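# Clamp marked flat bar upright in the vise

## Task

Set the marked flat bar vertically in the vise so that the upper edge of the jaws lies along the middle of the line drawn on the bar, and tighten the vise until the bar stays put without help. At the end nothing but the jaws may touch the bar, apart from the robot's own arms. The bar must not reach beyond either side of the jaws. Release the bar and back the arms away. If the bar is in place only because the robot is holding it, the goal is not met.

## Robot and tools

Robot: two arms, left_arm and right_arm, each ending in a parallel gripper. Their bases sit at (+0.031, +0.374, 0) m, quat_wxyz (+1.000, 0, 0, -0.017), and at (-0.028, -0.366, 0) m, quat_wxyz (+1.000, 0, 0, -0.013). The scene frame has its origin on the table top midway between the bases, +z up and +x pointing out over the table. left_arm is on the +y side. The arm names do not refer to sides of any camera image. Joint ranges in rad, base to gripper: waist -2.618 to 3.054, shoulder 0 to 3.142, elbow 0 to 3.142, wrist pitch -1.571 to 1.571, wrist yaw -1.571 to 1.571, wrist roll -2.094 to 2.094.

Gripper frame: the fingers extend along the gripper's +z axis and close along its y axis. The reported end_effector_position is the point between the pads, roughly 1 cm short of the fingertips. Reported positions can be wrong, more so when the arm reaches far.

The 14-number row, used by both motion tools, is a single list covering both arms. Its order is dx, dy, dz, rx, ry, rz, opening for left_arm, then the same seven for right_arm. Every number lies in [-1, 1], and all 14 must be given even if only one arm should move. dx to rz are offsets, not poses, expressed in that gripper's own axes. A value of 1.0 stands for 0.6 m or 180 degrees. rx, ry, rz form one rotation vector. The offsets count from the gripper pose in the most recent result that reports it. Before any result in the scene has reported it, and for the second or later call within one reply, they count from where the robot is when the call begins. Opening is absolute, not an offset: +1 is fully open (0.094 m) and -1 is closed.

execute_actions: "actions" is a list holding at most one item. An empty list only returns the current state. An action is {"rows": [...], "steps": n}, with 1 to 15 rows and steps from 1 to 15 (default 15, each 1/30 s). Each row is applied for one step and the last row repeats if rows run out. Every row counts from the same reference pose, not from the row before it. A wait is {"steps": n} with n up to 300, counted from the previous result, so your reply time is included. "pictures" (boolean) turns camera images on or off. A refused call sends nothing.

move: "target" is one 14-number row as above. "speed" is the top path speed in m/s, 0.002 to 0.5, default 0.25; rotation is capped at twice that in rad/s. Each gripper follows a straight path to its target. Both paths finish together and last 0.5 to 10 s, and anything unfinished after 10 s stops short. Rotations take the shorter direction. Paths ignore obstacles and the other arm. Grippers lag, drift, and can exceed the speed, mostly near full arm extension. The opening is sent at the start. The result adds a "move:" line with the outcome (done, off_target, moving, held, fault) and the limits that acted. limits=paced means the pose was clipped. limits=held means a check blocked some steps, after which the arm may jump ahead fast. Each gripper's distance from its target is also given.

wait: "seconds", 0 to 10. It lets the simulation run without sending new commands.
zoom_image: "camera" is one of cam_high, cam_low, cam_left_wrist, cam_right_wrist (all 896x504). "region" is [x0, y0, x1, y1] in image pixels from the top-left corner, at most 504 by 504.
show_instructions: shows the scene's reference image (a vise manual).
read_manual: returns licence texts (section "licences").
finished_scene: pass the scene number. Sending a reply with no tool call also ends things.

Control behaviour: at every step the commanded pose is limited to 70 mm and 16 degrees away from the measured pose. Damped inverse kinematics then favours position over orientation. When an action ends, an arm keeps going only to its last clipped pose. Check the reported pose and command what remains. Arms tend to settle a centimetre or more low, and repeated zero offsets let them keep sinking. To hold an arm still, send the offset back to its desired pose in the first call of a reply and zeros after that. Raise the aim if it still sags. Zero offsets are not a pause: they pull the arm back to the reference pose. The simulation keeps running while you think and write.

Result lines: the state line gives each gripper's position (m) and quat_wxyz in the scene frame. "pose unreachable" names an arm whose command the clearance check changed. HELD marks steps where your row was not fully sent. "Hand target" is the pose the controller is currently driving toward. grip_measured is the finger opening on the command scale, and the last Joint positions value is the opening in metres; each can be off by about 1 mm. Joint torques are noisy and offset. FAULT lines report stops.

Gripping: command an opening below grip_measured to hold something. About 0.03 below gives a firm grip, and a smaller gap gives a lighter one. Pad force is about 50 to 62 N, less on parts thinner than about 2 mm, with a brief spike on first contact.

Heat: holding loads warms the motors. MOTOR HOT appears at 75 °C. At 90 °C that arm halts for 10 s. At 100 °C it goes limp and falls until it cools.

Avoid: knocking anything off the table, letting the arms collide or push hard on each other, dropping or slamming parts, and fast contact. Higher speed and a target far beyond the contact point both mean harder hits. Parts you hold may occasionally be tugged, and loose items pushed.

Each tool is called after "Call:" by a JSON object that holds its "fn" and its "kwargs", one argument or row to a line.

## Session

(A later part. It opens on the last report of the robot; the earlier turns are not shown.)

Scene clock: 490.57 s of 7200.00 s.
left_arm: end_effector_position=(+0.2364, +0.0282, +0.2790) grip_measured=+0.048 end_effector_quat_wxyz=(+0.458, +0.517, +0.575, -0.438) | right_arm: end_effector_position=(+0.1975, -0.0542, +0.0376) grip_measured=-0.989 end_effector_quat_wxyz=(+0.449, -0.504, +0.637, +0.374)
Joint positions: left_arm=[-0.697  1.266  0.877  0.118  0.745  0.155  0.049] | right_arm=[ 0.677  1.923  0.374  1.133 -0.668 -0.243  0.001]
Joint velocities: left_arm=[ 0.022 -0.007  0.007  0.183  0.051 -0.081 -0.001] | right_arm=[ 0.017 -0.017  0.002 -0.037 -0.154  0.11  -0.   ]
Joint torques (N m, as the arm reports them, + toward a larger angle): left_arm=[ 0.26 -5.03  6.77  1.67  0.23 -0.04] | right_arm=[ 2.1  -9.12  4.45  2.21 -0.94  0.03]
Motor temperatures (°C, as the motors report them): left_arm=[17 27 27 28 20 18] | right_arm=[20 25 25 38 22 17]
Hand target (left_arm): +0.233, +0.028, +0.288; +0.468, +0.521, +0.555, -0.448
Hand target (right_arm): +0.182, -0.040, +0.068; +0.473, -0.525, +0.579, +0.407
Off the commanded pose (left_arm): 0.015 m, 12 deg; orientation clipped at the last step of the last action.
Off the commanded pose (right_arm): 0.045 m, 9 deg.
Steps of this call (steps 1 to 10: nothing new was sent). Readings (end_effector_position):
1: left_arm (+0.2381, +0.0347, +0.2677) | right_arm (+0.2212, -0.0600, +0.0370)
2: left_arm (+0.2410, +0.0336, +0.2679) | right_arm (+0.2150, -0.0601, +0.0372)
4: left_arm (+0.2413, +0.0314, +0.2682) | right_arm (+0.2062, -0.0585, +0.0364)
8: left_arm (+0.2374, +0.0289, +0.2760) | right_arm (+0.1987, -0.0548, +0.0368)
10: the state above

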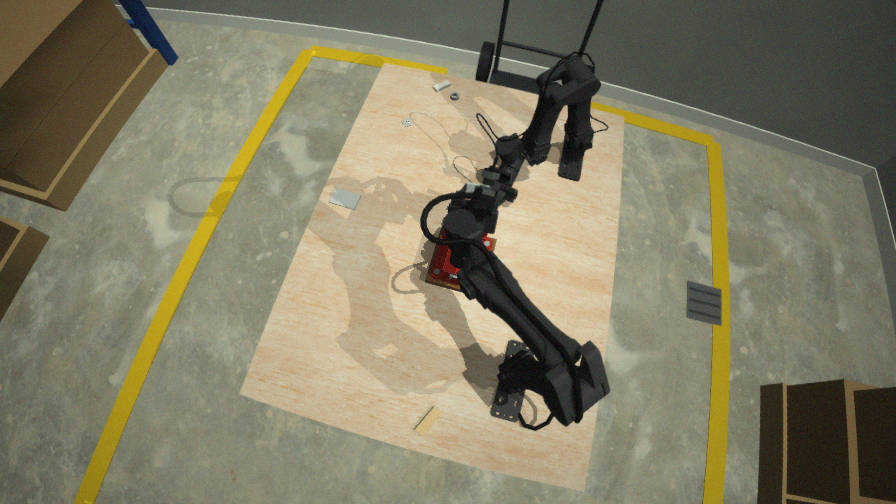

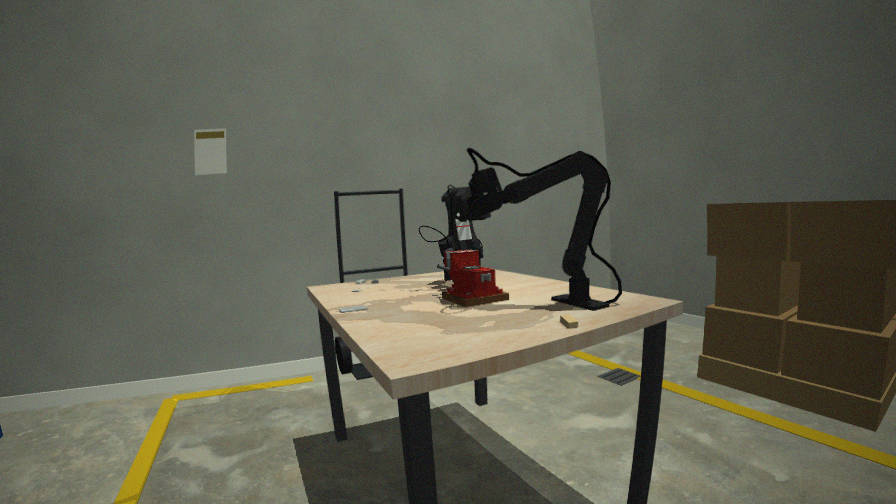

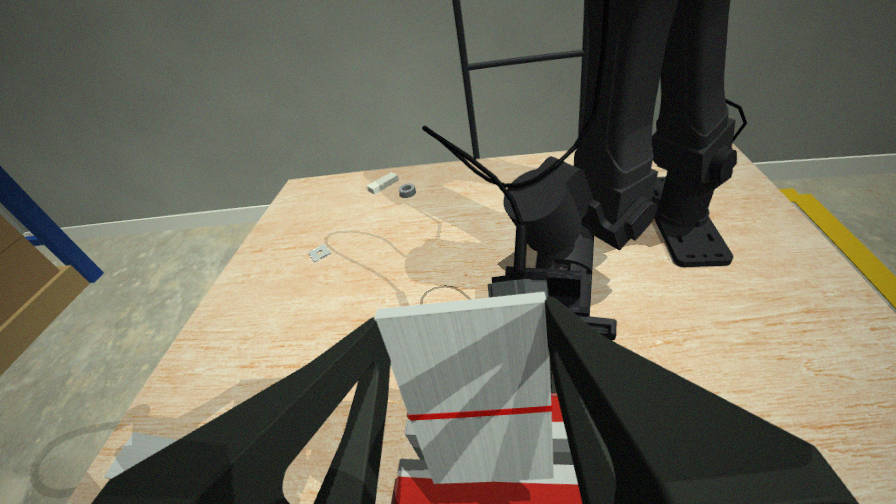

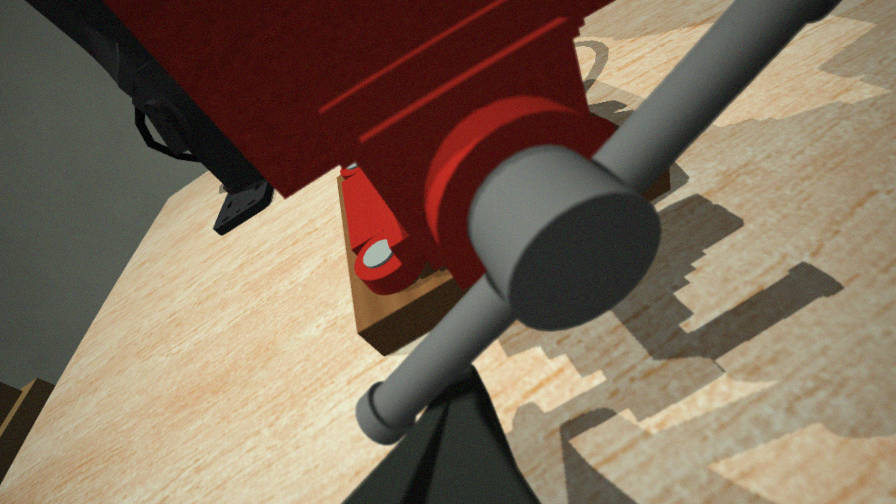

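Call:
{"fn": "execute_actions", "kwargs": {
  "actions": [
    {"rows": [
[-0.013,-0.005,-0.001,0.009,-0.020,0.005,0.0, -0.0658,0.0362,-0.0028,-0.020,-0.042,-0.012,-1],
[-0.012,-0.005,0.001,0.011,-0.025,0.006,0.0, -0.0783,0.0382,-0.0074,-0.018,-0.046,-0.012,-1],
[-0.010,-0.004,0.003,0.013,-0.030,0.007,0.0, -0.0908,0.0402,-0.0120,-0.016,-0.050,-0.012,-1],
[-0.008,-0.003,0.006,0.015,-0.035,0.008,0.0, -0.1034,0.0405,-0.0163,-0.014,-0.054,-0.012,-1],
[-0.006,-0.003,0.009,0.017,-0.040,0.009,0.0, -0.1162,0.0392,-0.0202,-0.012,-0.057,-0.012,-1],
[-0.004,-0.002,0.012,0.019,-0.045,0.010,0.0, -0.1290,0.0378,-0.0241,-0.010,-0.059,-0.012,-1],
[-0.002,-0.001,0.015,0.021,-0.050,0.011,0.0, -0.1420,0.0349,-0.0278,-0.010,-0.059,-0.012,-1],
[0.000,-0.001,0.017,0.023,-0.055,0.012,0.0, -0.1535,0.0303,-0.0305,-0.010,-0.059,-0.012,-1],
[0.002,0,0.019,0.025,-0.060,0.013,0.0, -0.1647,0.0237,-0.0345,-0.010,-0.058,-0.012,-1],
[0.004,0,0.021,0.027,-0.064,0.013,0.0, -0.1734,0.0158,-0.0355,-0.010,-0.056,-0.012,-1],
[0.005,0.001,0.023,0.028,-0.067,0.013,0.0, -0.1801,0.0058,-0.0373,-0.010,-0.054,-0.012,-1],
[0.006,0.001,0.024,0.028,-0.070,0.013,0.0, -0.1838,-0.0059,-0.0376,-0.010,-0.052,-0.012,-1],
[0.007,0.001,0.024,0.028,-0.070,0.013,0.0, -0.1859,-0.0176,-0.0374,-0.010,-0.050,-0.012,-1],
[0.007,0.001,0.024,0.028,-0.070,0.013,0.0, -0.1866,-0.0310,-0.0364,-0.010,-0.048,-0.012,-1],
[0.007,0.001,0.024,0.028,-0.070,0.013,0.0, -0.1842,-0.0445,-0.0342,-0.010,-0.046,-0.012,-1]
], "steps": 15}
  ],
  "pictures": false
}}

Call:
{"fn": "execute_actions", "kwargs": {
  "actions": [
    {"steps": 10}
  ]
}}

Scene clock: 514.63 s of 7200.00 s.
left_arm: end_effector_position=(+0.2372, +0.0158, +0.2505) grip_measured=+0.048 end_effector_quat_wxyz=(+0.469, +0.507, +0.532, -0.490) | right_arm: end_effector_position=(+0.2081, -0.0518, +0.1194) grip_measured=-0.989 end_effector_quat_wxyz=(+0.473, -0.479, +0.616, +0.409)
Joint positions: left_arm=[-0.688  1.4    0.729  0.55   0.843  0.045  0.049] | right_arm=[ 0.64   1.614  0.437  0.877 -0.737 -0.153  0.001]
Joint velocities: left_arm=[-0.012  0.144 -0.159  0.637  0.081 -0.271  0.001] | right_arm=[-0.501  0.002  0.764 -0.886 -0.549 -0.154 -0.   ]
Joint torques (N m, as the arm reports them, + toward a larger angle): left_arm=[ 0.4  -6.05  6.79  1.86  0.14 -0.07] | right_arm=[-1.04 -5.99 10.72  2.45  0.18 -0.06]
Motor temperatures (°C, as the motors report them): left_arm=[17 27 27 29 20 18] | right_arm=[20 27 24 43 23 17]
Hand target (left_arm): +0.236, +0.017, +0.272; +0.499, +0.503, +0.494, -0.503
Hand target (right_arm): +0.229, -0.049, +0.148; +0.499, -0.490, +0.587, +0.408
Off the commanded pose (left_arm): 0.022 m, 7 deg.
Off the commanded pose (right_arm): 0.036 m, 4 deg.
Steps of this call (steps 1 to 707: nothing new was sent; steps 708 to 722: all 15 steps of this action). Readings (end_effector_position):
708: left_arm (+0.2344, +0.0271, +0.2838) | right_arm (+0.1915, -0.0511, +0.0413)
709: left_arm (+0.2338, +0.0269, +0.2842) | right_arm (+0.1901, -0.0511, +0.0423)
711: left_arm (+0.2324, +0.0265, +0.2832) | right_arm (+0.1886, -0.0512, +0.0500)
715: left_arm (+0.2340, +0.0223, +0.2727) | right_arm (+0.1880, -0.0510, +0.0774)
722: the state above

Scene clock: 514.97 s of 7200.00 s.
left_arm: end_effector_position=(+0.2361, +0.0148, +0.2655) grip_measured=+0.048 end_effector_quat_wxyz=(+0.491, +0.505, +0.505, -0.499) | right_arm: end_effector_position=(+0.2199, -0.0537, +0.1246) grip_measured=-0.989 end_effector_quat_wxyz=(+0.467, -0.482, +0.617, +0.410)
Joint positions: left_arm=[-0.688  1.406  0.723  0.653  0.855  0.015  0.049] | right_arm=[ 0.604  1.614  0.491  0.798 -0.779 -0.175  0.001]
Joint velocities: left_arm=[-0.002 -0.007 -0.007  0.037 -0.007 -0.022 -0.   ] | right_arm=[-0.007  0.002 -0.012  0.095 -0.007 -0.007 -0.   ]
Joint torques (N m, as the arm reports them, + toward a larger angle): left_arm=[ 0.48 -5.78  6.4   1.63  0.1  -0.08] | right_arm=[-0.49 -6.22 10.36  1.98 -0.29 -0.1 ]
Motor temperatures (°C, as the motors report them): left_arm=[17 27 27 29 20 18] | right_arm=[20 27 24 43 23 17]
Hand target (left_arm): +0.236, +0.017, +0.272; +0.499, +0.503, +0.494, -0.503
Hand target (right_arm): +0.229, -0.049, +0.148; +0.499, -0.490, +0.587, +0.408
Off the commanded pose (left_arm): 0.007 m, 2 deg.
Off the commanded pose (right_arm): 0.027 m, 5 deg.
Steps of this call (steps 1 to 10: nothing new was sent). Readings (end_effector_position):
1: left_arm (+0.2371, +0.0155, +0.2511) | right_arm (+0.2141, -0.0523, +0.1232)
2: left_arm (+0.2369, +0.0153, +0.2526) | right_arm (+0.2187, -0.0531, +0.1247)
4: left_arm (+0.2367, +0.0150, +0.2579) | right_arm (+0.2202, -0.0537, +0.1248)
8: left_arm (+0.2362, +0.0148, +0.2642) | right_arm (+0.2199, -0.0537, +0.1245)
10: the state above

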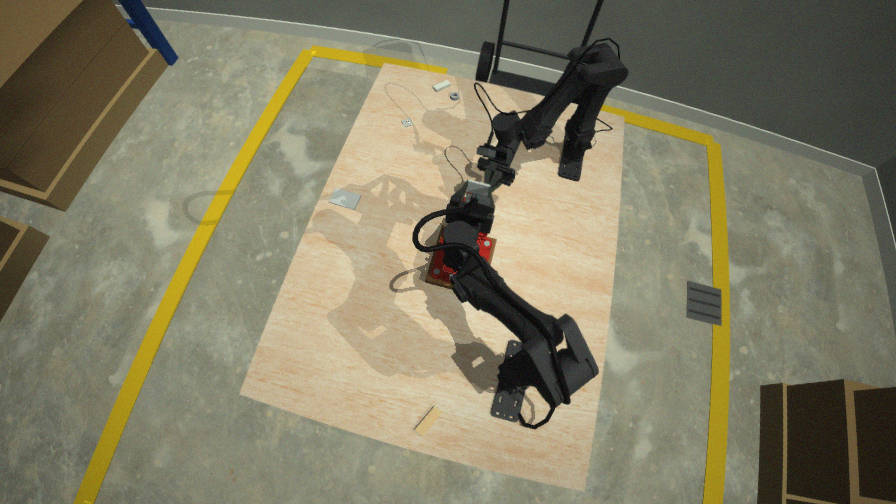

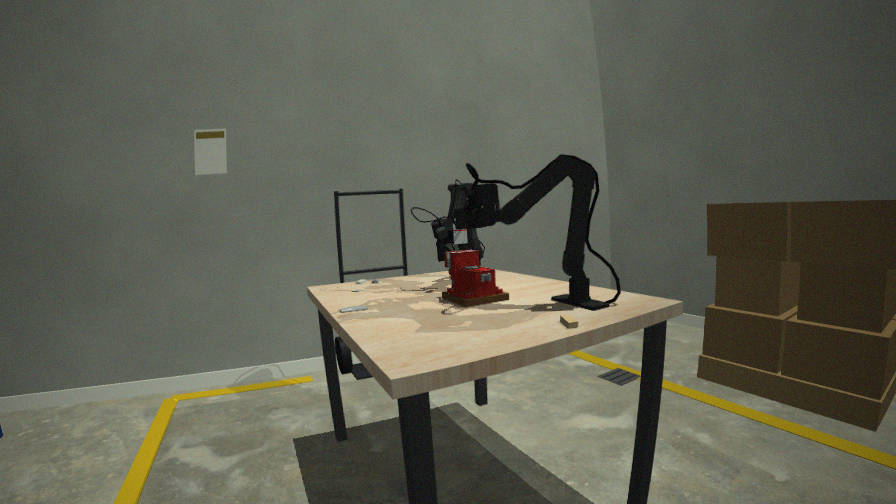

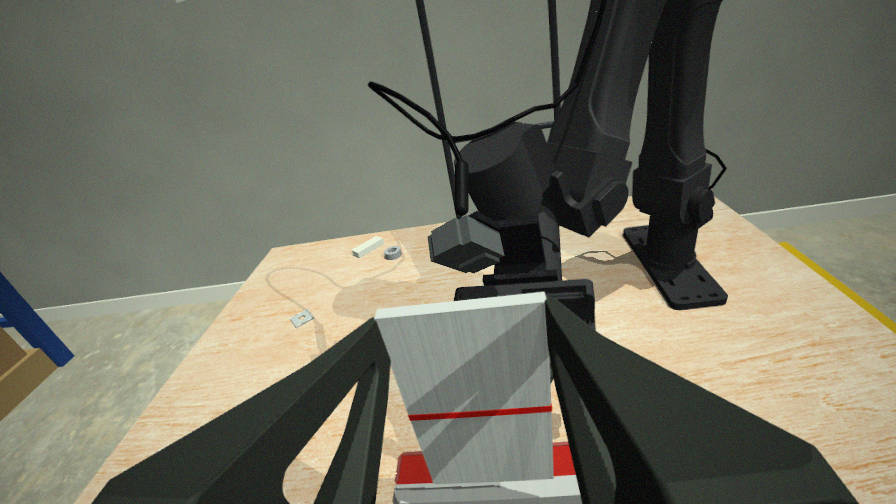

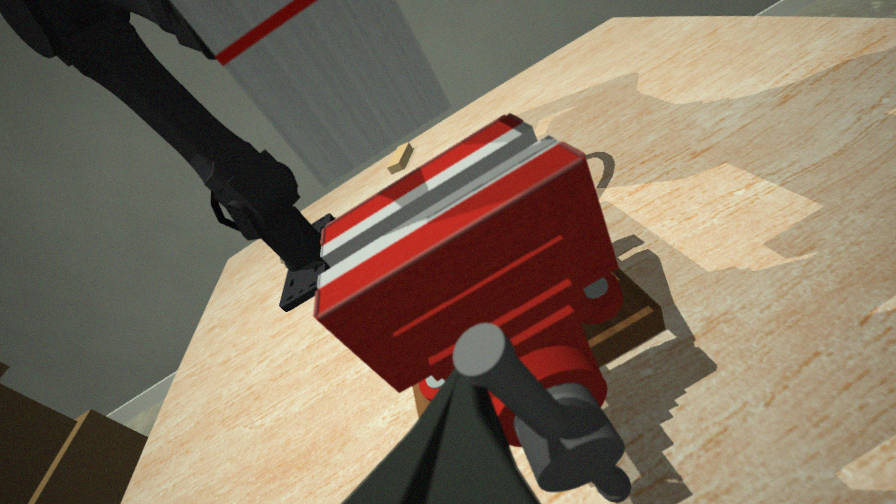

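Call:
{"fn": "zoom_image", "kwargs": {
  "camera": "cam_right_wrist",
  "region": [290, 80, 610, 330]
}}

Call:
{"fn": "zoom_image", "kwargs": {
  "camera": "cam_left_wrist",
  "region": [370, 400, 610, 504]
}}

Region (290, 80, 610, 330) of cam_right_wrist's 896x504 image, scaled by 1.575, with more detail than that image has; it fills the top 394 rows of this view, and the rest is white.

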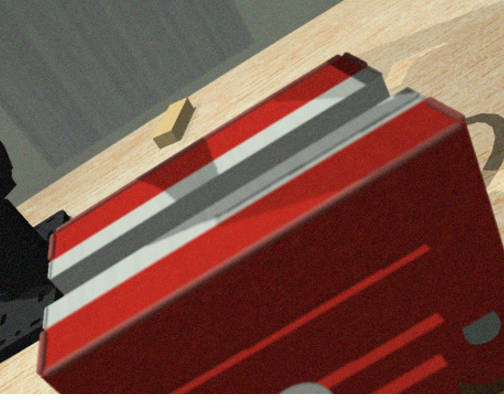

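Region (370, 400, 610, 504) of cam_left_wrist's 896x504 image, scaled by 2.100, with more detail than that image has; it fills the top 218 rows of this view, and the rest is white.

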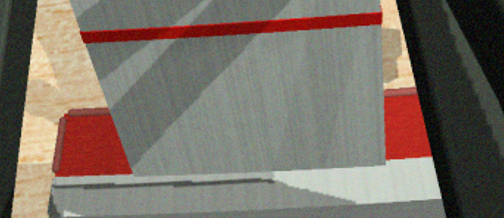

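Call:
{"fn": "execute_actions", "kwargs": {
  "actions": [
    {"rows": [
[-0.009,0,-0.004,-0.002,-0.010,0.002,0.0, -0.030,-0.008,0.002,0,-0.018,-0.01,-1],
[-0.007,0.001,-0.005,-0.002,-0.010,0.002,0.0, -0.026,-0.005,0.002,0,-0.016,-0.01,-1],
[-0.005,0.001,-0.006,-0.002,-0.010,0.002,0.0, -0.022,-0.003,0.003,0,-0.015,-0.01,-1],
[-0.003,0.002,-0.007,-0.002,-0.010,0.002,0.0, -0.022,-0.002,0.003,0,-0.015,-0.01,-1],
[-0.001,0.002,-0.0075,-0.002,-0.010,0.002,0.0, -0.022,-0.002,0.003,0,-0.015,-0.01,-1],
[0.001,0.003,-0.0075,-0.002,-0.010,0.002,0.0, -0.022,-0.002,0.003,0,-0.015,-0.01,-1],
[0.003,0.003,-0.0075,-0.002,-0.010,0.002,0.0, -0.022,-0.002,0.003,0,-0.015,-0.01,-1],
[0.005,0.003,-0.0075,-0.002,-0.010,0.002,0.0, -0.022,-0.002,0.003,0,-0.015,-0.01,-1],
[0.007,0.003,-0.0075,-0.002,-0.010,0.002,0.0, -0.022,-0.002,0.003,0,-0.015,-0.01,-1],
[0.009,0.003,-0.0075,-0.002,-0.010,0.002,0.0, -0.022,-0.002,0.003,0,-0.015,-0.01,-1],
[0.011,0.003,-0.0075,-0.002,-0.010,0.002,0.0, -0.022,-0.002,0.003,0,-0.015,-0.01,-1],
[0.013,0.003,-0.0075,-0.002,-0.010,0.002,0.0, -0.022,-0.002,0.003,0,-0.015,-0.01,-1],
[0.015,0.003,-0.0075,-0.002,-0.010,0.002,0.0, -0.022,-0.002,0.003,0,-0.015,-0.01,-1],
[0.017,0.003,-0.0075,-0.002,-0.010,0.002,0.0, -0.022,-0.002,0.003,0,-0.015,-0.01,-1],
[0.018,0.003,-0.0075,-0.002,-0.010,0.002,0.0, -0.022,-0.002,0.003,0,-0.015,-0.01,-1]
], "steps": 15}
  ],
  "pictures": false
}}

Call:
{"fn": "execute_actions", "kwargs": {
  "actions": [
    {"steps": 10}
  ]
}}

Scene clock: 553.53 s of 7200.00 s.
left_arm: end_effector_position=(+0.2360, +0.0173, +0.2561) grip_measured=+0.048 end_effector_quat_wxyz=(+0.496, +0.501, +0.502, -0.502) | right_arm: end_effector_position=(+0.2200, -0.0537, +0.1245) grip_measured=-0.989 end_effector_quat_wxyz=(+0.465, -0.479, +0.620, +0.413)
Joint positions: left_arm=[-0.683  1.425  0.679  0.739  0.858 -0.001  0.049] | right_arm=[ 0.603  1.614  0.492  0.797 -0.779 -0.165  0.001]
Joint velocities: left_arm=[-0.002  0.09  -0.095  0.139 -0.007 -0.037 -0.   ] | right_arm=[ 0.007  0.012 -0.027 -0.007  0.022 -0.051  0.001]
Joint torques (N m, as the arm reports them, + toward a larger angle): left_arm=[ 0.56 -5.1   5.71  1.7   0.06 -0.08] | right_arm=[ 0.33 -5.16  7.41  2.14 -0.15  0.01]
Motor temperatures (°C, as the motors report them): left_arm=[17 26 27 30 20 18] | right_arm=[20 25 28 43 22 17]
Hand target (left_arm): +0.237, +0.020, +0.255; +0.502, +0.498, +0.498, -0.503
Hand target (right_arm): +0.223, -0.050, +0.137; +0.487, -0.483, +0.599, +0.413
Off the commanded pose (left_arm): 0.003 m, 1 deg.
Off the commanded pose (right_arm): 0.013 m, 4 deg.
Steps of this call (steps 1 to 1142: nothing new was sent; steps 1143 to 1157: all 15 steps of this action). Readings (end_effector_position):
1143: left_arm (+0.2357, +0.0148, +0.2681) | right_arm (+0.2199, -0.0537, +0.1244)
1144: left_arm (+0.2357, +0.0148, +0.2687) | right_arm (+0.2199, -0.0537, +0.1244)
1146: left_arm (+0.2356, +0.0149, +0.2700) | right_arm (+0.2199, -0.0537, +0.1244)
1150: left_arm (+0.2355, +0.0171, +0.2661) | right_arm (+0.2200, -0.0537, +0.1245)
1157: the state above

Scene clock: 553.87 s of 7200.00 s.
left_arm: end_effector_position=(+0.2361, +0.0172, +0.2547) grip_measured=+0.048 end_effector_quat_wxyz=(+0.498, +0.501, +0.500, -0.501) | right_arm: end_effector_position=(+0.2200, -0.0537, +0.1245) grip_measured=-0.989 end_effector_quat_wxyz=(+0.464, -0.479, +0.620, +0.413)
Joint positions: left_arm=[-0.683  1.432  0.673  0.757  0.858 -0.001  0.049] | right_arm=[ 0.603  1.614  0.492  0.797 -0.779 -0.164  0.001]
Joint velocities: left_arm=[ 0.007 -0.002 -0.002  0.081 -0.022 -0.022  0.   ] | right_arm=[-0.032 -0.007 -0.007 -0.051 -0.022 -0.022 -0.   ]
Joint torques (N m, as the arm reports them, + toward a larger angle): left_arm=[ 0.56 -5.27  5.84  1.66  0.06 -0.08] | right_arm=[ 0.33 -5.16  7.4   2.14 -0.16  0.02]
Motor temperatures (°C, as the motors report them): left_arm=[17 26 27 30 20 18] | right_arm=[20 25 28 43 22 17]
Hand target (left_arm): +0.237, +0.020, +0.255; +0.502, +0.498, +0.498, -0.503
Hand target (right_arm): +0.223, -0.050, +0.137; +0.487, -0.483, +0.599, +0.413
Off the commanded pose (left_arm): 0.003 m, 1 deg.
Off the commanded pose (right_arm): 0.013 m, 4 deg.
Steps of this call (steps 1 to 10: nothing new was sent). Readings (end_effector_position):
1: left_arm (+0.2360, +0.0173, +0.2547) | right_arm (+0.2200, -0.0537, +0.1245)
2: left_arm (+0.2360, +0.0173, +0.2536) | right_arm (+0.2200, -0.0537, +0.1245)
4: left_arm (+0.2360, +0.0172, +0.2530) | right_arm (+0.2200, -0.0537, +0.1245)
8: left_arm (+0.2361, +0.0172, +0.2544) | right_arm (+0.2200, -0.0537, +0.1245)
10: the state above

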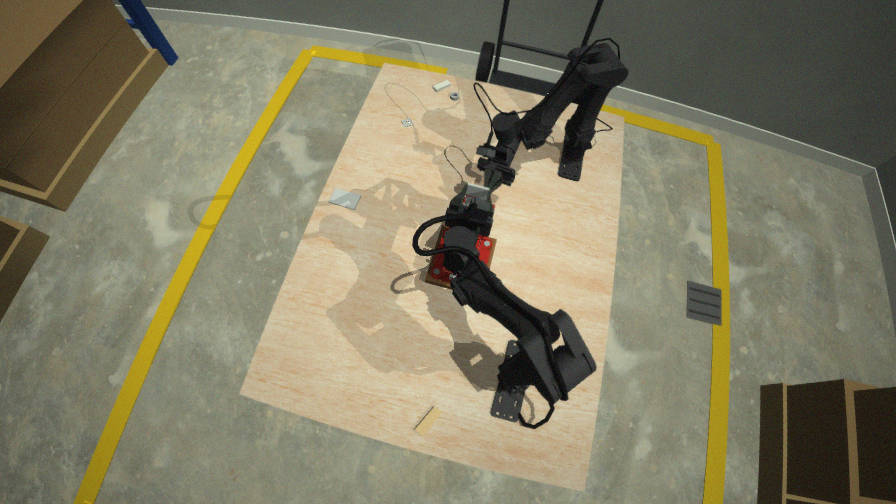

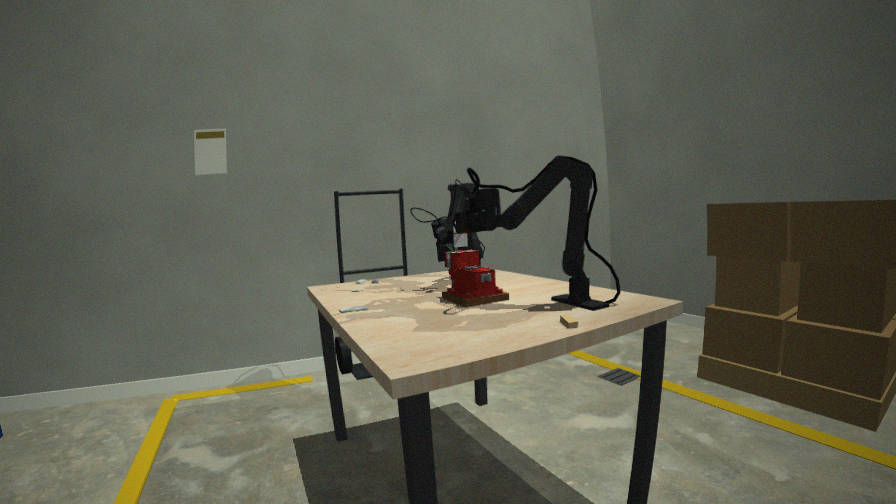

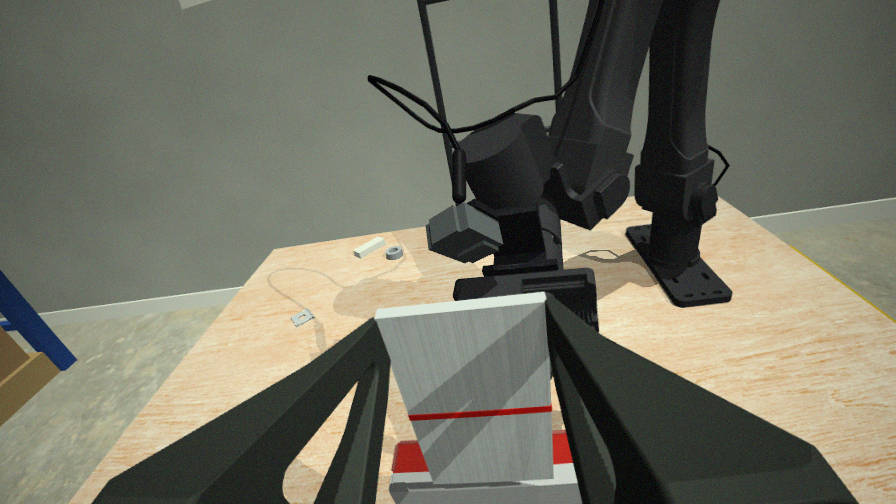

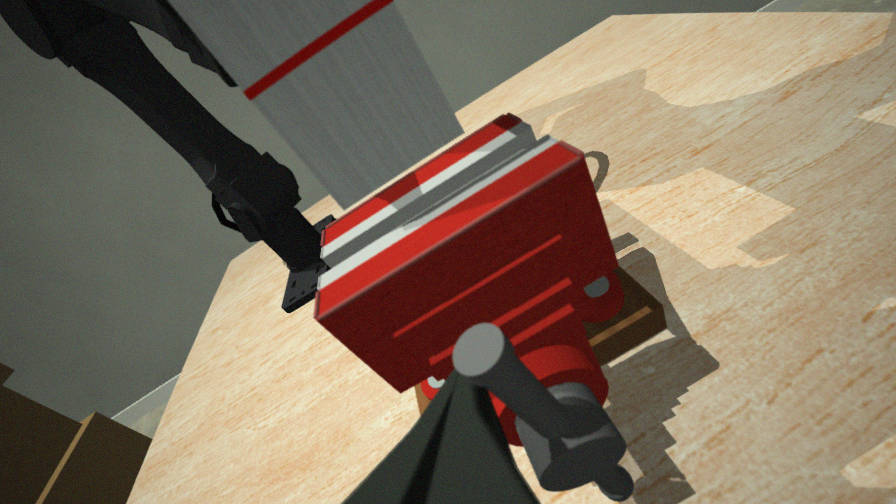

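Call:
{"fn": "zoom_image", "kwargs": {
  "camera": "cam_left_wrist",
  "region": [370, 400, 610, 504]
}}

Call:
{"fn": "zoom_image", "kwargs": {
  "camera": "cam_right_wrist",
  "region": [300, 100, 580, 300]
}}

Region (370, 400, 610, 504) of cam_left_wrist's 896x504 image, scaled by 2.100, with more detail than that image has; it fills the top 218 rows of this view, and the rest is white.

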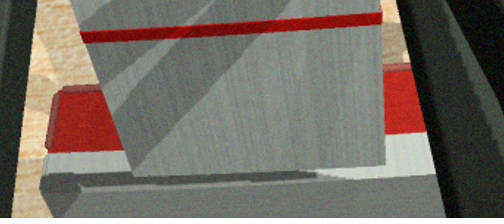

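Region (300, 100, 580, 300) of cam_right_wrist's 896x504 image, scaled by 1.800, with more detail than that image has; it fills the top 360 rows of this view, and the rest is white.

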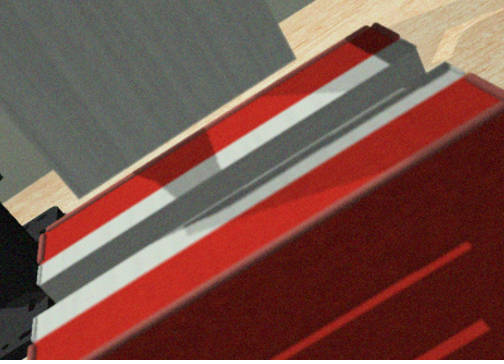

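Call:
{"fn": "execute_actions", "kwargs": {
  "actions": [
    {"rows": [
[0.001,0.002,-0.007,0,-0.003,0,0.0, -0.015,-0.002,0.003,0,-0.012,0,-1],
[0.003,0.002,-0.009,0,-0.003,0,0.0, -0.015,-0.002,0.003,0,-0.012,0,-1],
[0.005,0.002,-0.010,0,-0.003,0,0.0, -0.015,-0.002,0.003,0,-0.012,0,-1],
[0.007,0.002,-0.010,0,-0.003,0,0.0, -0.015,-0.002,0.003,0,-0.012,0,-1],
[0.009,0.002,-0.0095,0,-0.003,0,0.0, -0.015,-0.002,0.003,0,-0.012,0,-1],
[0.011,0.002,-0.009,0,-0.003,0,0.0, -0.015,-0.002,0.003,0,-0.012,0,-1],
[0.013,0.002,-0.009,0,-0.003,0,0.0, -0.015,-0.002,0.003,0,-0.012,0,-1],
[0.015,0.002,-0.009,0,-0.003,0,0.0, -0.015,-0.002,0.003,0,-0.012,0,-1],
[0.017,0.002,-0.009,0,-0.003,0,0.0, -0.015,-0.002,0.003,0,-0.012,0,-1],
[0.018,0.002,-0.009,0,-0.003,0,0.0, -0.015,-0.002,0.003,0,-0.012,0,-1]
], "steps": 15}
  ]
}}

Call:
{"fn": "zoom_image", "kwargs": {
  "camera": "cam_left_wrist",
  "region": [370, 400, 610, 504]
}}

Call:
{"fn": "zoom_image", "kwargs": {
  "camera": "cam_right_wrist",
  "region": [300, 100, 580, 300]
}}

Scene clock: 591.63 s of 7200.00 s.
left_arm: end_effector_position=(+0.2373, +0.0206, +0.2429) grip_measured=+0.048 end_effector_quat_wxyz=(+0.495, +0.499, +0.504, -0.501) | right_arm: end_effector_position=(+0.2196, -0.0536, +0.1246) grip_measured=-0.989 end_effector_quat_wxyz=(+0.458, -0.470, +0.627, +0.421)
Joint positions: left_arm=[-0.672  1.45   0.642  0.796  0.864 -0.001  0.049] | right_arm=[ 0.603  1.614  0.492  0.797 -0.781 -0.133  0.001]
Joint velocities: left_arm=[-0.017  0.002 -0.007 -0.051 -0.007 -0.051 -0.002] | right_arm=[ 0.007 -0.007 -0.007  0.051  0.037 -0.037 -0.001]
Joint torques (N m, as the arm reports them, + toward a larger angle): left_arm=[ 0.45 -5.37  5.74  1.7   0.11 -0.06] | right_arm=[ 0.25 -4.7   7.11  2.09 -0.11  0.01]
Motor temperatures (°C, as the motors report them): left_arm=[17 26 27 31 20 18] | right_arm=[20 25 26 45 22 17]
Hand target (left_arm): +0.237, +0.023, +0.244; +0.500, +0.499, +0.498, -0.503
Hand target (right_arm): +0.222, -0.051, +0.133; +0.475, -0.472, +0.612, +0.421
Off the commanded pose (left_arm): 0.002 m, 1 deg.
Off the commanded pose (right_arm): 0.009 m, 3 deg.
Steps of this call (steps 1 to 1118: nothing new was sent; steps 1119 to 1133: all 15 steps of this action). Readings (end_effector_position):
1119: left_arm (+0.2361, +0.0174, +0.2553) | right_arm (+0.2199, -0.0537, +0.1245)
1120: left_arm (+0.2365, +0.0178, +0.2553) | right_arm (+0.2198, -0.0537, +0.1245)
1122: left_arm (+0.2378, +0.0190, +0.2553) | right_arm (+0.2198, -0.0537, +0.1246)
1126: left_arm (+0.2371, +0.0209, +0.2509) | right_arm (+0.2196, -0.0536, +0.1246)
1133: the state above

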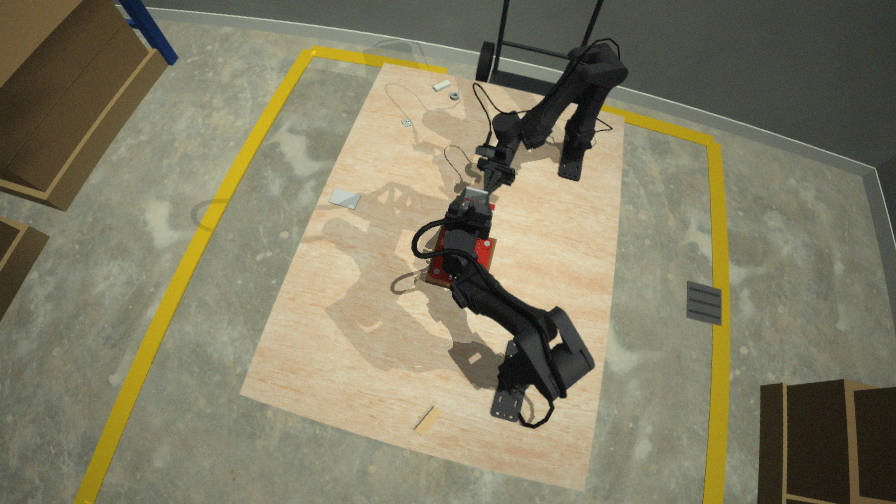

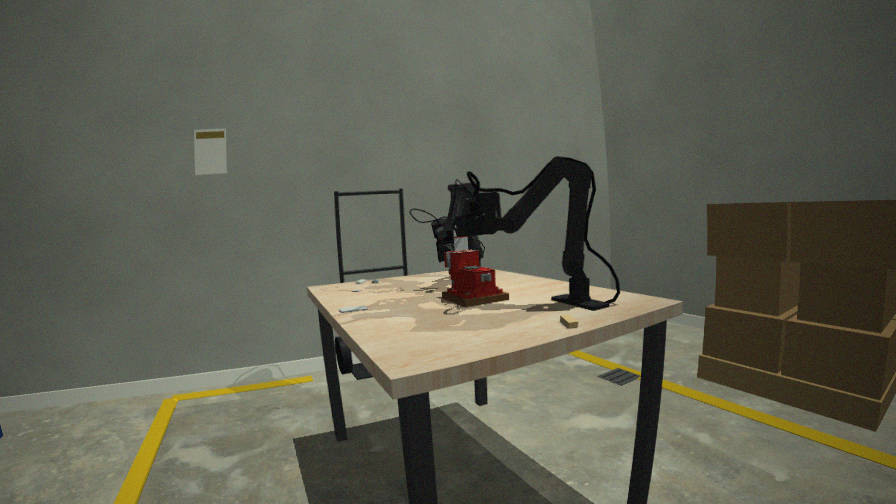

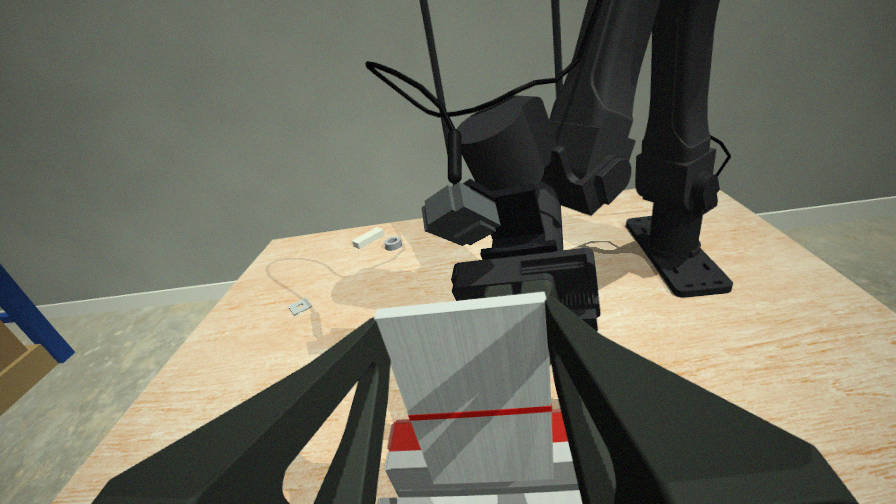

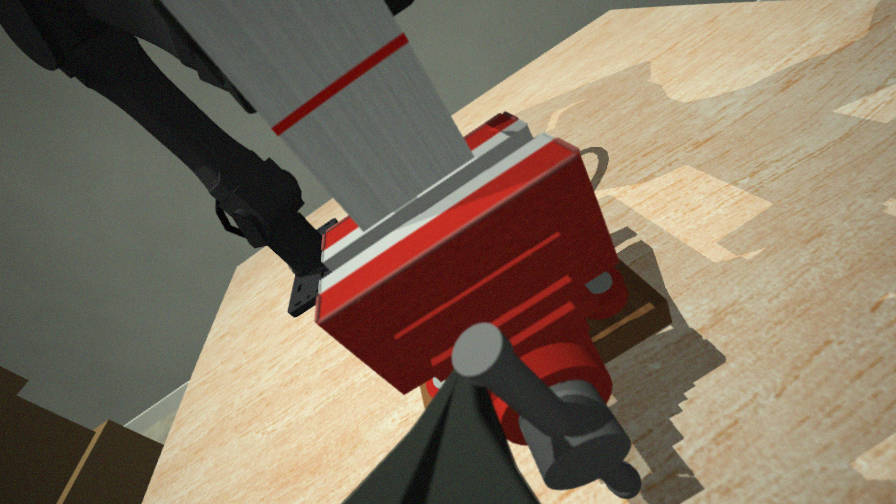

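Region (370, 400, 610, 504) of cam_left_wrist's 896x504 image, scaled by 2.100, with more detail than that image has; it fills the top 218 rows of this view, and the rest is white.

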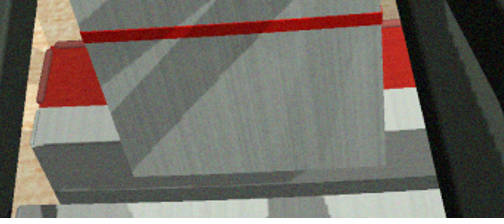

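Region (300, 100, 580, 300) of cam_right_wrist's 896x504 image, scaled by 1.800, with more detail than that image has; it fills the top 360 rows of this view, and the rest is white.

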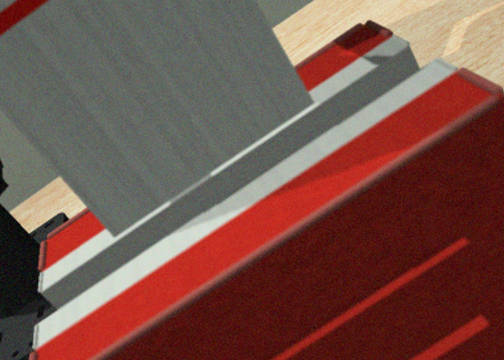

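Call:
{"fn": "execute_actions", "kwargs": {
  "actions": [
    {"rows": [
[0.000,0,-0.002,0,-0.005,0.002,0.0, -0.0297,-0.0130,0.0080,0,-0.012,-0.012,-1],
[0.002,0,-0.001,0,-0.005,0.002,0.0, -0.0374,-0.0320,0.0104,0,-0.011,-0.020,-1],
[0.004,0,-0.001,0,-0.006,0.002,0.0, -0.0386,-0.0517,0.0144,0,-0.009,-0.026,-1],
[0.007,0,-0.001,0,-0.006,0.002,0.0, -0.0345,-0.0686,0.0189,0,-0.006,-0.030,-1],
[0.010,0,-0.001,0,-0.007,0.002,0.0, -0.0271,-0.0858,0.0241,0,-0.003,-0.032,-1],
[0.013,0,-0.001,0,-0.007,0.002,0.0, -0.0175,-0.0983,0.0289,0,0.001,-0.032,-1],
[0.017,0,-0.001,0,-0.007,0.002,0.0, -0.0043,-0.1095,0.0341,0,0.005,-0.032,-1],
[0.021,0,-0.001,0,-0.007,0.002,0.0, 0.0093,-0.1174,0.0387,0,0.009,-0.032,-1],
[0.025,0,-0.001,0,-0.007,0.002,0.0, 0.0232,-0.1238,0.0430,0,0.012,-0.032,-1],
[0.029,0,-0.0015,0,-0.007,0.002,0.0, 0.0372,-0.1285,0.0470,0,0.015,-0.032,-1],
[0.033,0,-0.002,0,-0.007,0.002,0.0, 0.0518,-0.1299,0.0505,0,0.018,-0.032,-1],
[0.037,0,-0.002,0,-0.006,0.002,0.0, 0.0663,-0.1314,0.0539,0,0.021,-0.032,-1],
[0.041,0,-0.0025,0,-0.006,0.002,0.0, 0.0811,-0.1312,0.0570,0,0.023,-0.032,-1],
[0.044,0,-0.003,0,-0.005,0.002,0.0, 0.0945,-0.1293,0.0594,0,0.025,-0.032,-1],
[0.047,0,-0.003,0,-0.005,0.002,0.0, 0.1065,-0.1255,0.0612,0,0.027,-0.032,-1]
], "steps": 15}
  ],
  "pictures": false
}}

Call:
{"fn": "execute_actions", "kwargs": {
  "actions": [
    {"steps": 9}
  ]
}}

Scene clock: 620.47 s of 7200.00 s.
left_arm: end_effector_position=(+0.2368, +0.0209, +0.2140) grip_measured=+0.048 end_effector_quat_wxyz=(+0.488, +0.498, +0.511, -0.502) | right_arm: end_effector_position=(+0.2819, -0.0440, +0.0875) grip_measured=-0.989 end_effector_quat_wxyz=(+0.468, -0.520, +0.589, +0.405)
Joint positions: left_arm=[-0.672  1.525  0.582  0.914  0.865 -0.005  0.049] | right_arm=[ 0.506  1.944  0.735  0.814 -0.918 -0.33   0.001]
Joint velocities: left_arm=[-0.012  0.154 -0.125  0.183  0.051 -0.037 -0.001] | right_arm=[ 0.002  0.579  0.017  0.403  0.3   -0.33  -0.001]
Joint torques (N m, as the arm reports them, + toward a larger angle): left_arm=[ 0.32 -5.73  5.35  1.72  0.03 -0.01] | right_arm=[-0.09 -5.08  4.94  0.65  0.21 -0.08]
Motor temperatures (°C, as the motors report them): left_arm=[17 26 27 32 20 18] | right_arm=[20 24 26 46 22 17]
Hand target (left_arm): +0.237, +0.023, +0.215; +0.500, +0.498, +0.500, -0.502
Hand target (right_arm): +0.285, -0.051, +0.049; +0.449, -0.520, +0.621, +0.378
Off the commanded pose (left_arm): 0.002 m, 2 deg.
Off the commanded pose (right_arm): 0.042 m, 5 deg.
Steps of this call (steps 1 to 850: nothing new was sent; steps 851 to 865: all 15 steps of this action). Readings (end_effector_position):
851: left_arm (+0.2372, +0.0206, +0.2448) | right_arm (+0.2196, -0.0535, +0.1247)
852: left_arm (+0.2372, +0.0206, +0.2451) | right_arm (+0.2206, -0.0530, +0.1250)
854: left_arm (+0.2376, +0.0202, +0.2456) | right_arm (+0.2298, -0.0518, +0.1249)
858: left_arm (+0.2376, +0.0202, +0.2379) | right_arm (+0.2546, -0.0455, +0.1229)
865: the state above

Scene clock: 620.77 s of 7200.00 s.
left_arm: end_effector_position=(+0.2368, +0.0209, +0.2136) grip_measured=+0.048 end_effector_quat_wxyz=(+0.493, +0.499, +0.506, -0.502) | right_arm: end_effector_position=(+0.2908, -0.0465, +0.0678) grip_measured=-0.989 end_effector_quat_wxyz=(+0.473, -0.522, +0.601, +0.377)
Joint positions: left_arm=[-0.672  1.534  0.575  0.944  0.865 -0.005  0.049] | right_arm=[ 0.505  1.995  0.735  0.837 -0.863 -0.371  0.001]
Joint velocities: left_arm=[ 0.012 -0.002  0.007 -0.022  0.022 -0.007 -0.   ] | right_arm=[ 0.002 -0.027  0.007 -0.007  0.051 -0.051  0.   ]
Joint torques (N m, as the arm reports them, + toward a larger angle): left_arm=[ 0.31 -5.76  5.29  1.7   0.05 -0.01] | right_arm=[-0.11 -6.58  4.91  1.09 -0.18 -0.07]
Motor temperatures (°C, as the motors report them): left_arm=[17 26 27 32 20 18] | right_arm=[20 24 26 46 22 17]
Hand target (left_arm): +0.237, +0.023, +0.215; +0.500, +0.498, +0.500, -0.502
Hand target (right_arm): +0.285, -0.051, +0.049; +0.449, -0.520, +0.621, +0.378
Off the commanded pose (left_arm): 0.002 m, 1 deg.
Off the commanded pose (right_arm): 0.021 m, 3 deg.
Steps of this call (steps 1 to 9: nothing new was sent). Readings (end_effector_position):
1: left_arm (+0.2368, +0.0209, +0.2124) | right_arm (+0.2837, -0.0441, +0.0821)
2: left_arm (+0.2367, +0.0209, +0.2110) | right_arm (+0.2853, -0.0445, +0.0773)
4: left_arm (+0.2367, +0.0210, +0.2108) | right_arm (+0.2877, -0.0456, +0.0707)
8: left_arm (+0.2367, +0.0209, +0.2133) | right_arm (+0.2904, -0.0464, +0.0679)
9: the state above

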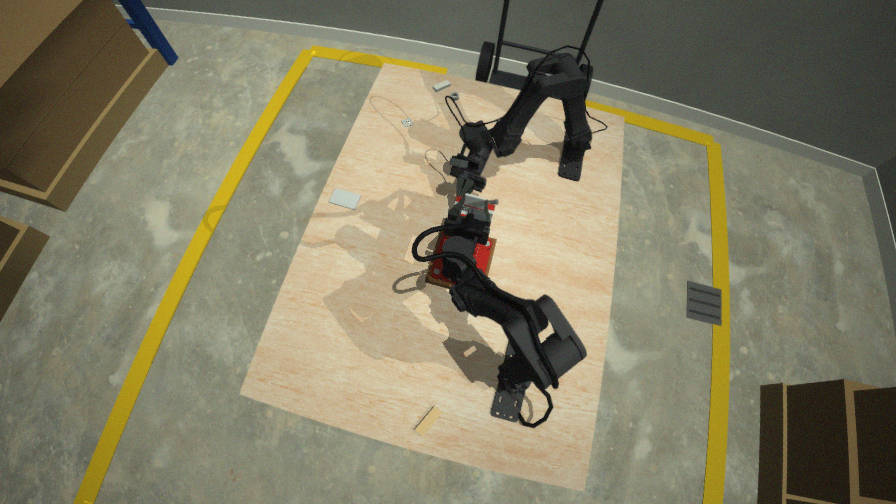

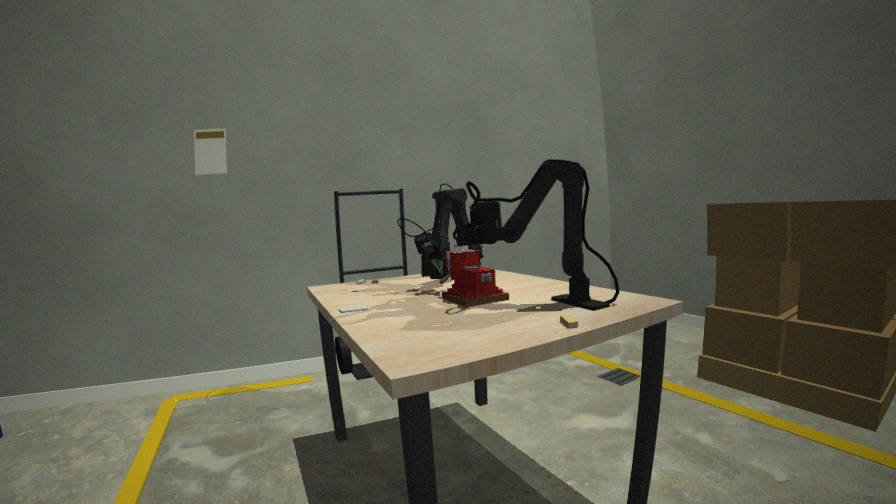

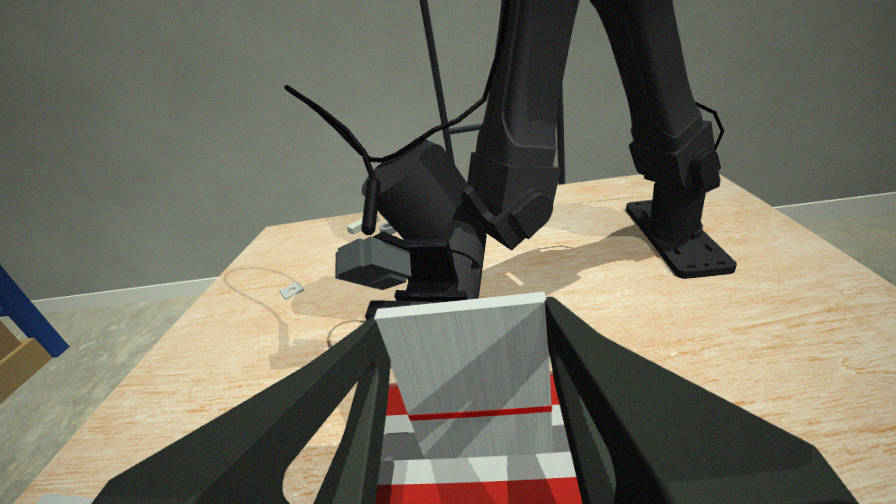

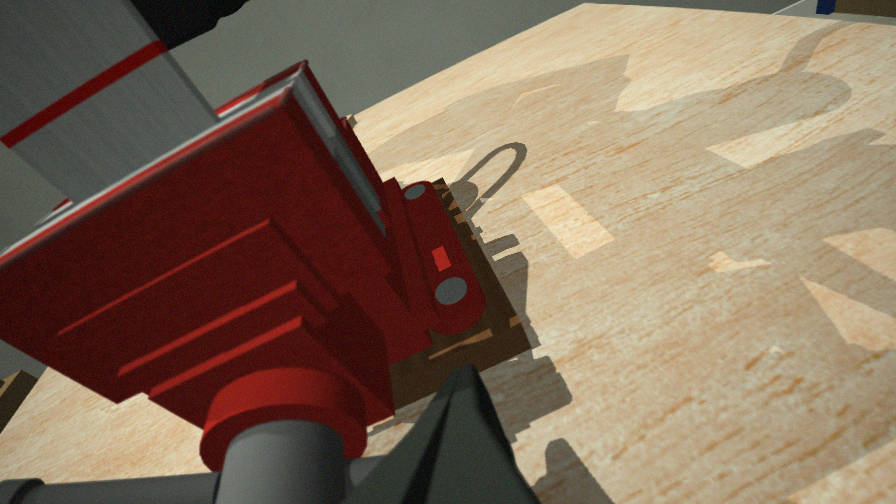

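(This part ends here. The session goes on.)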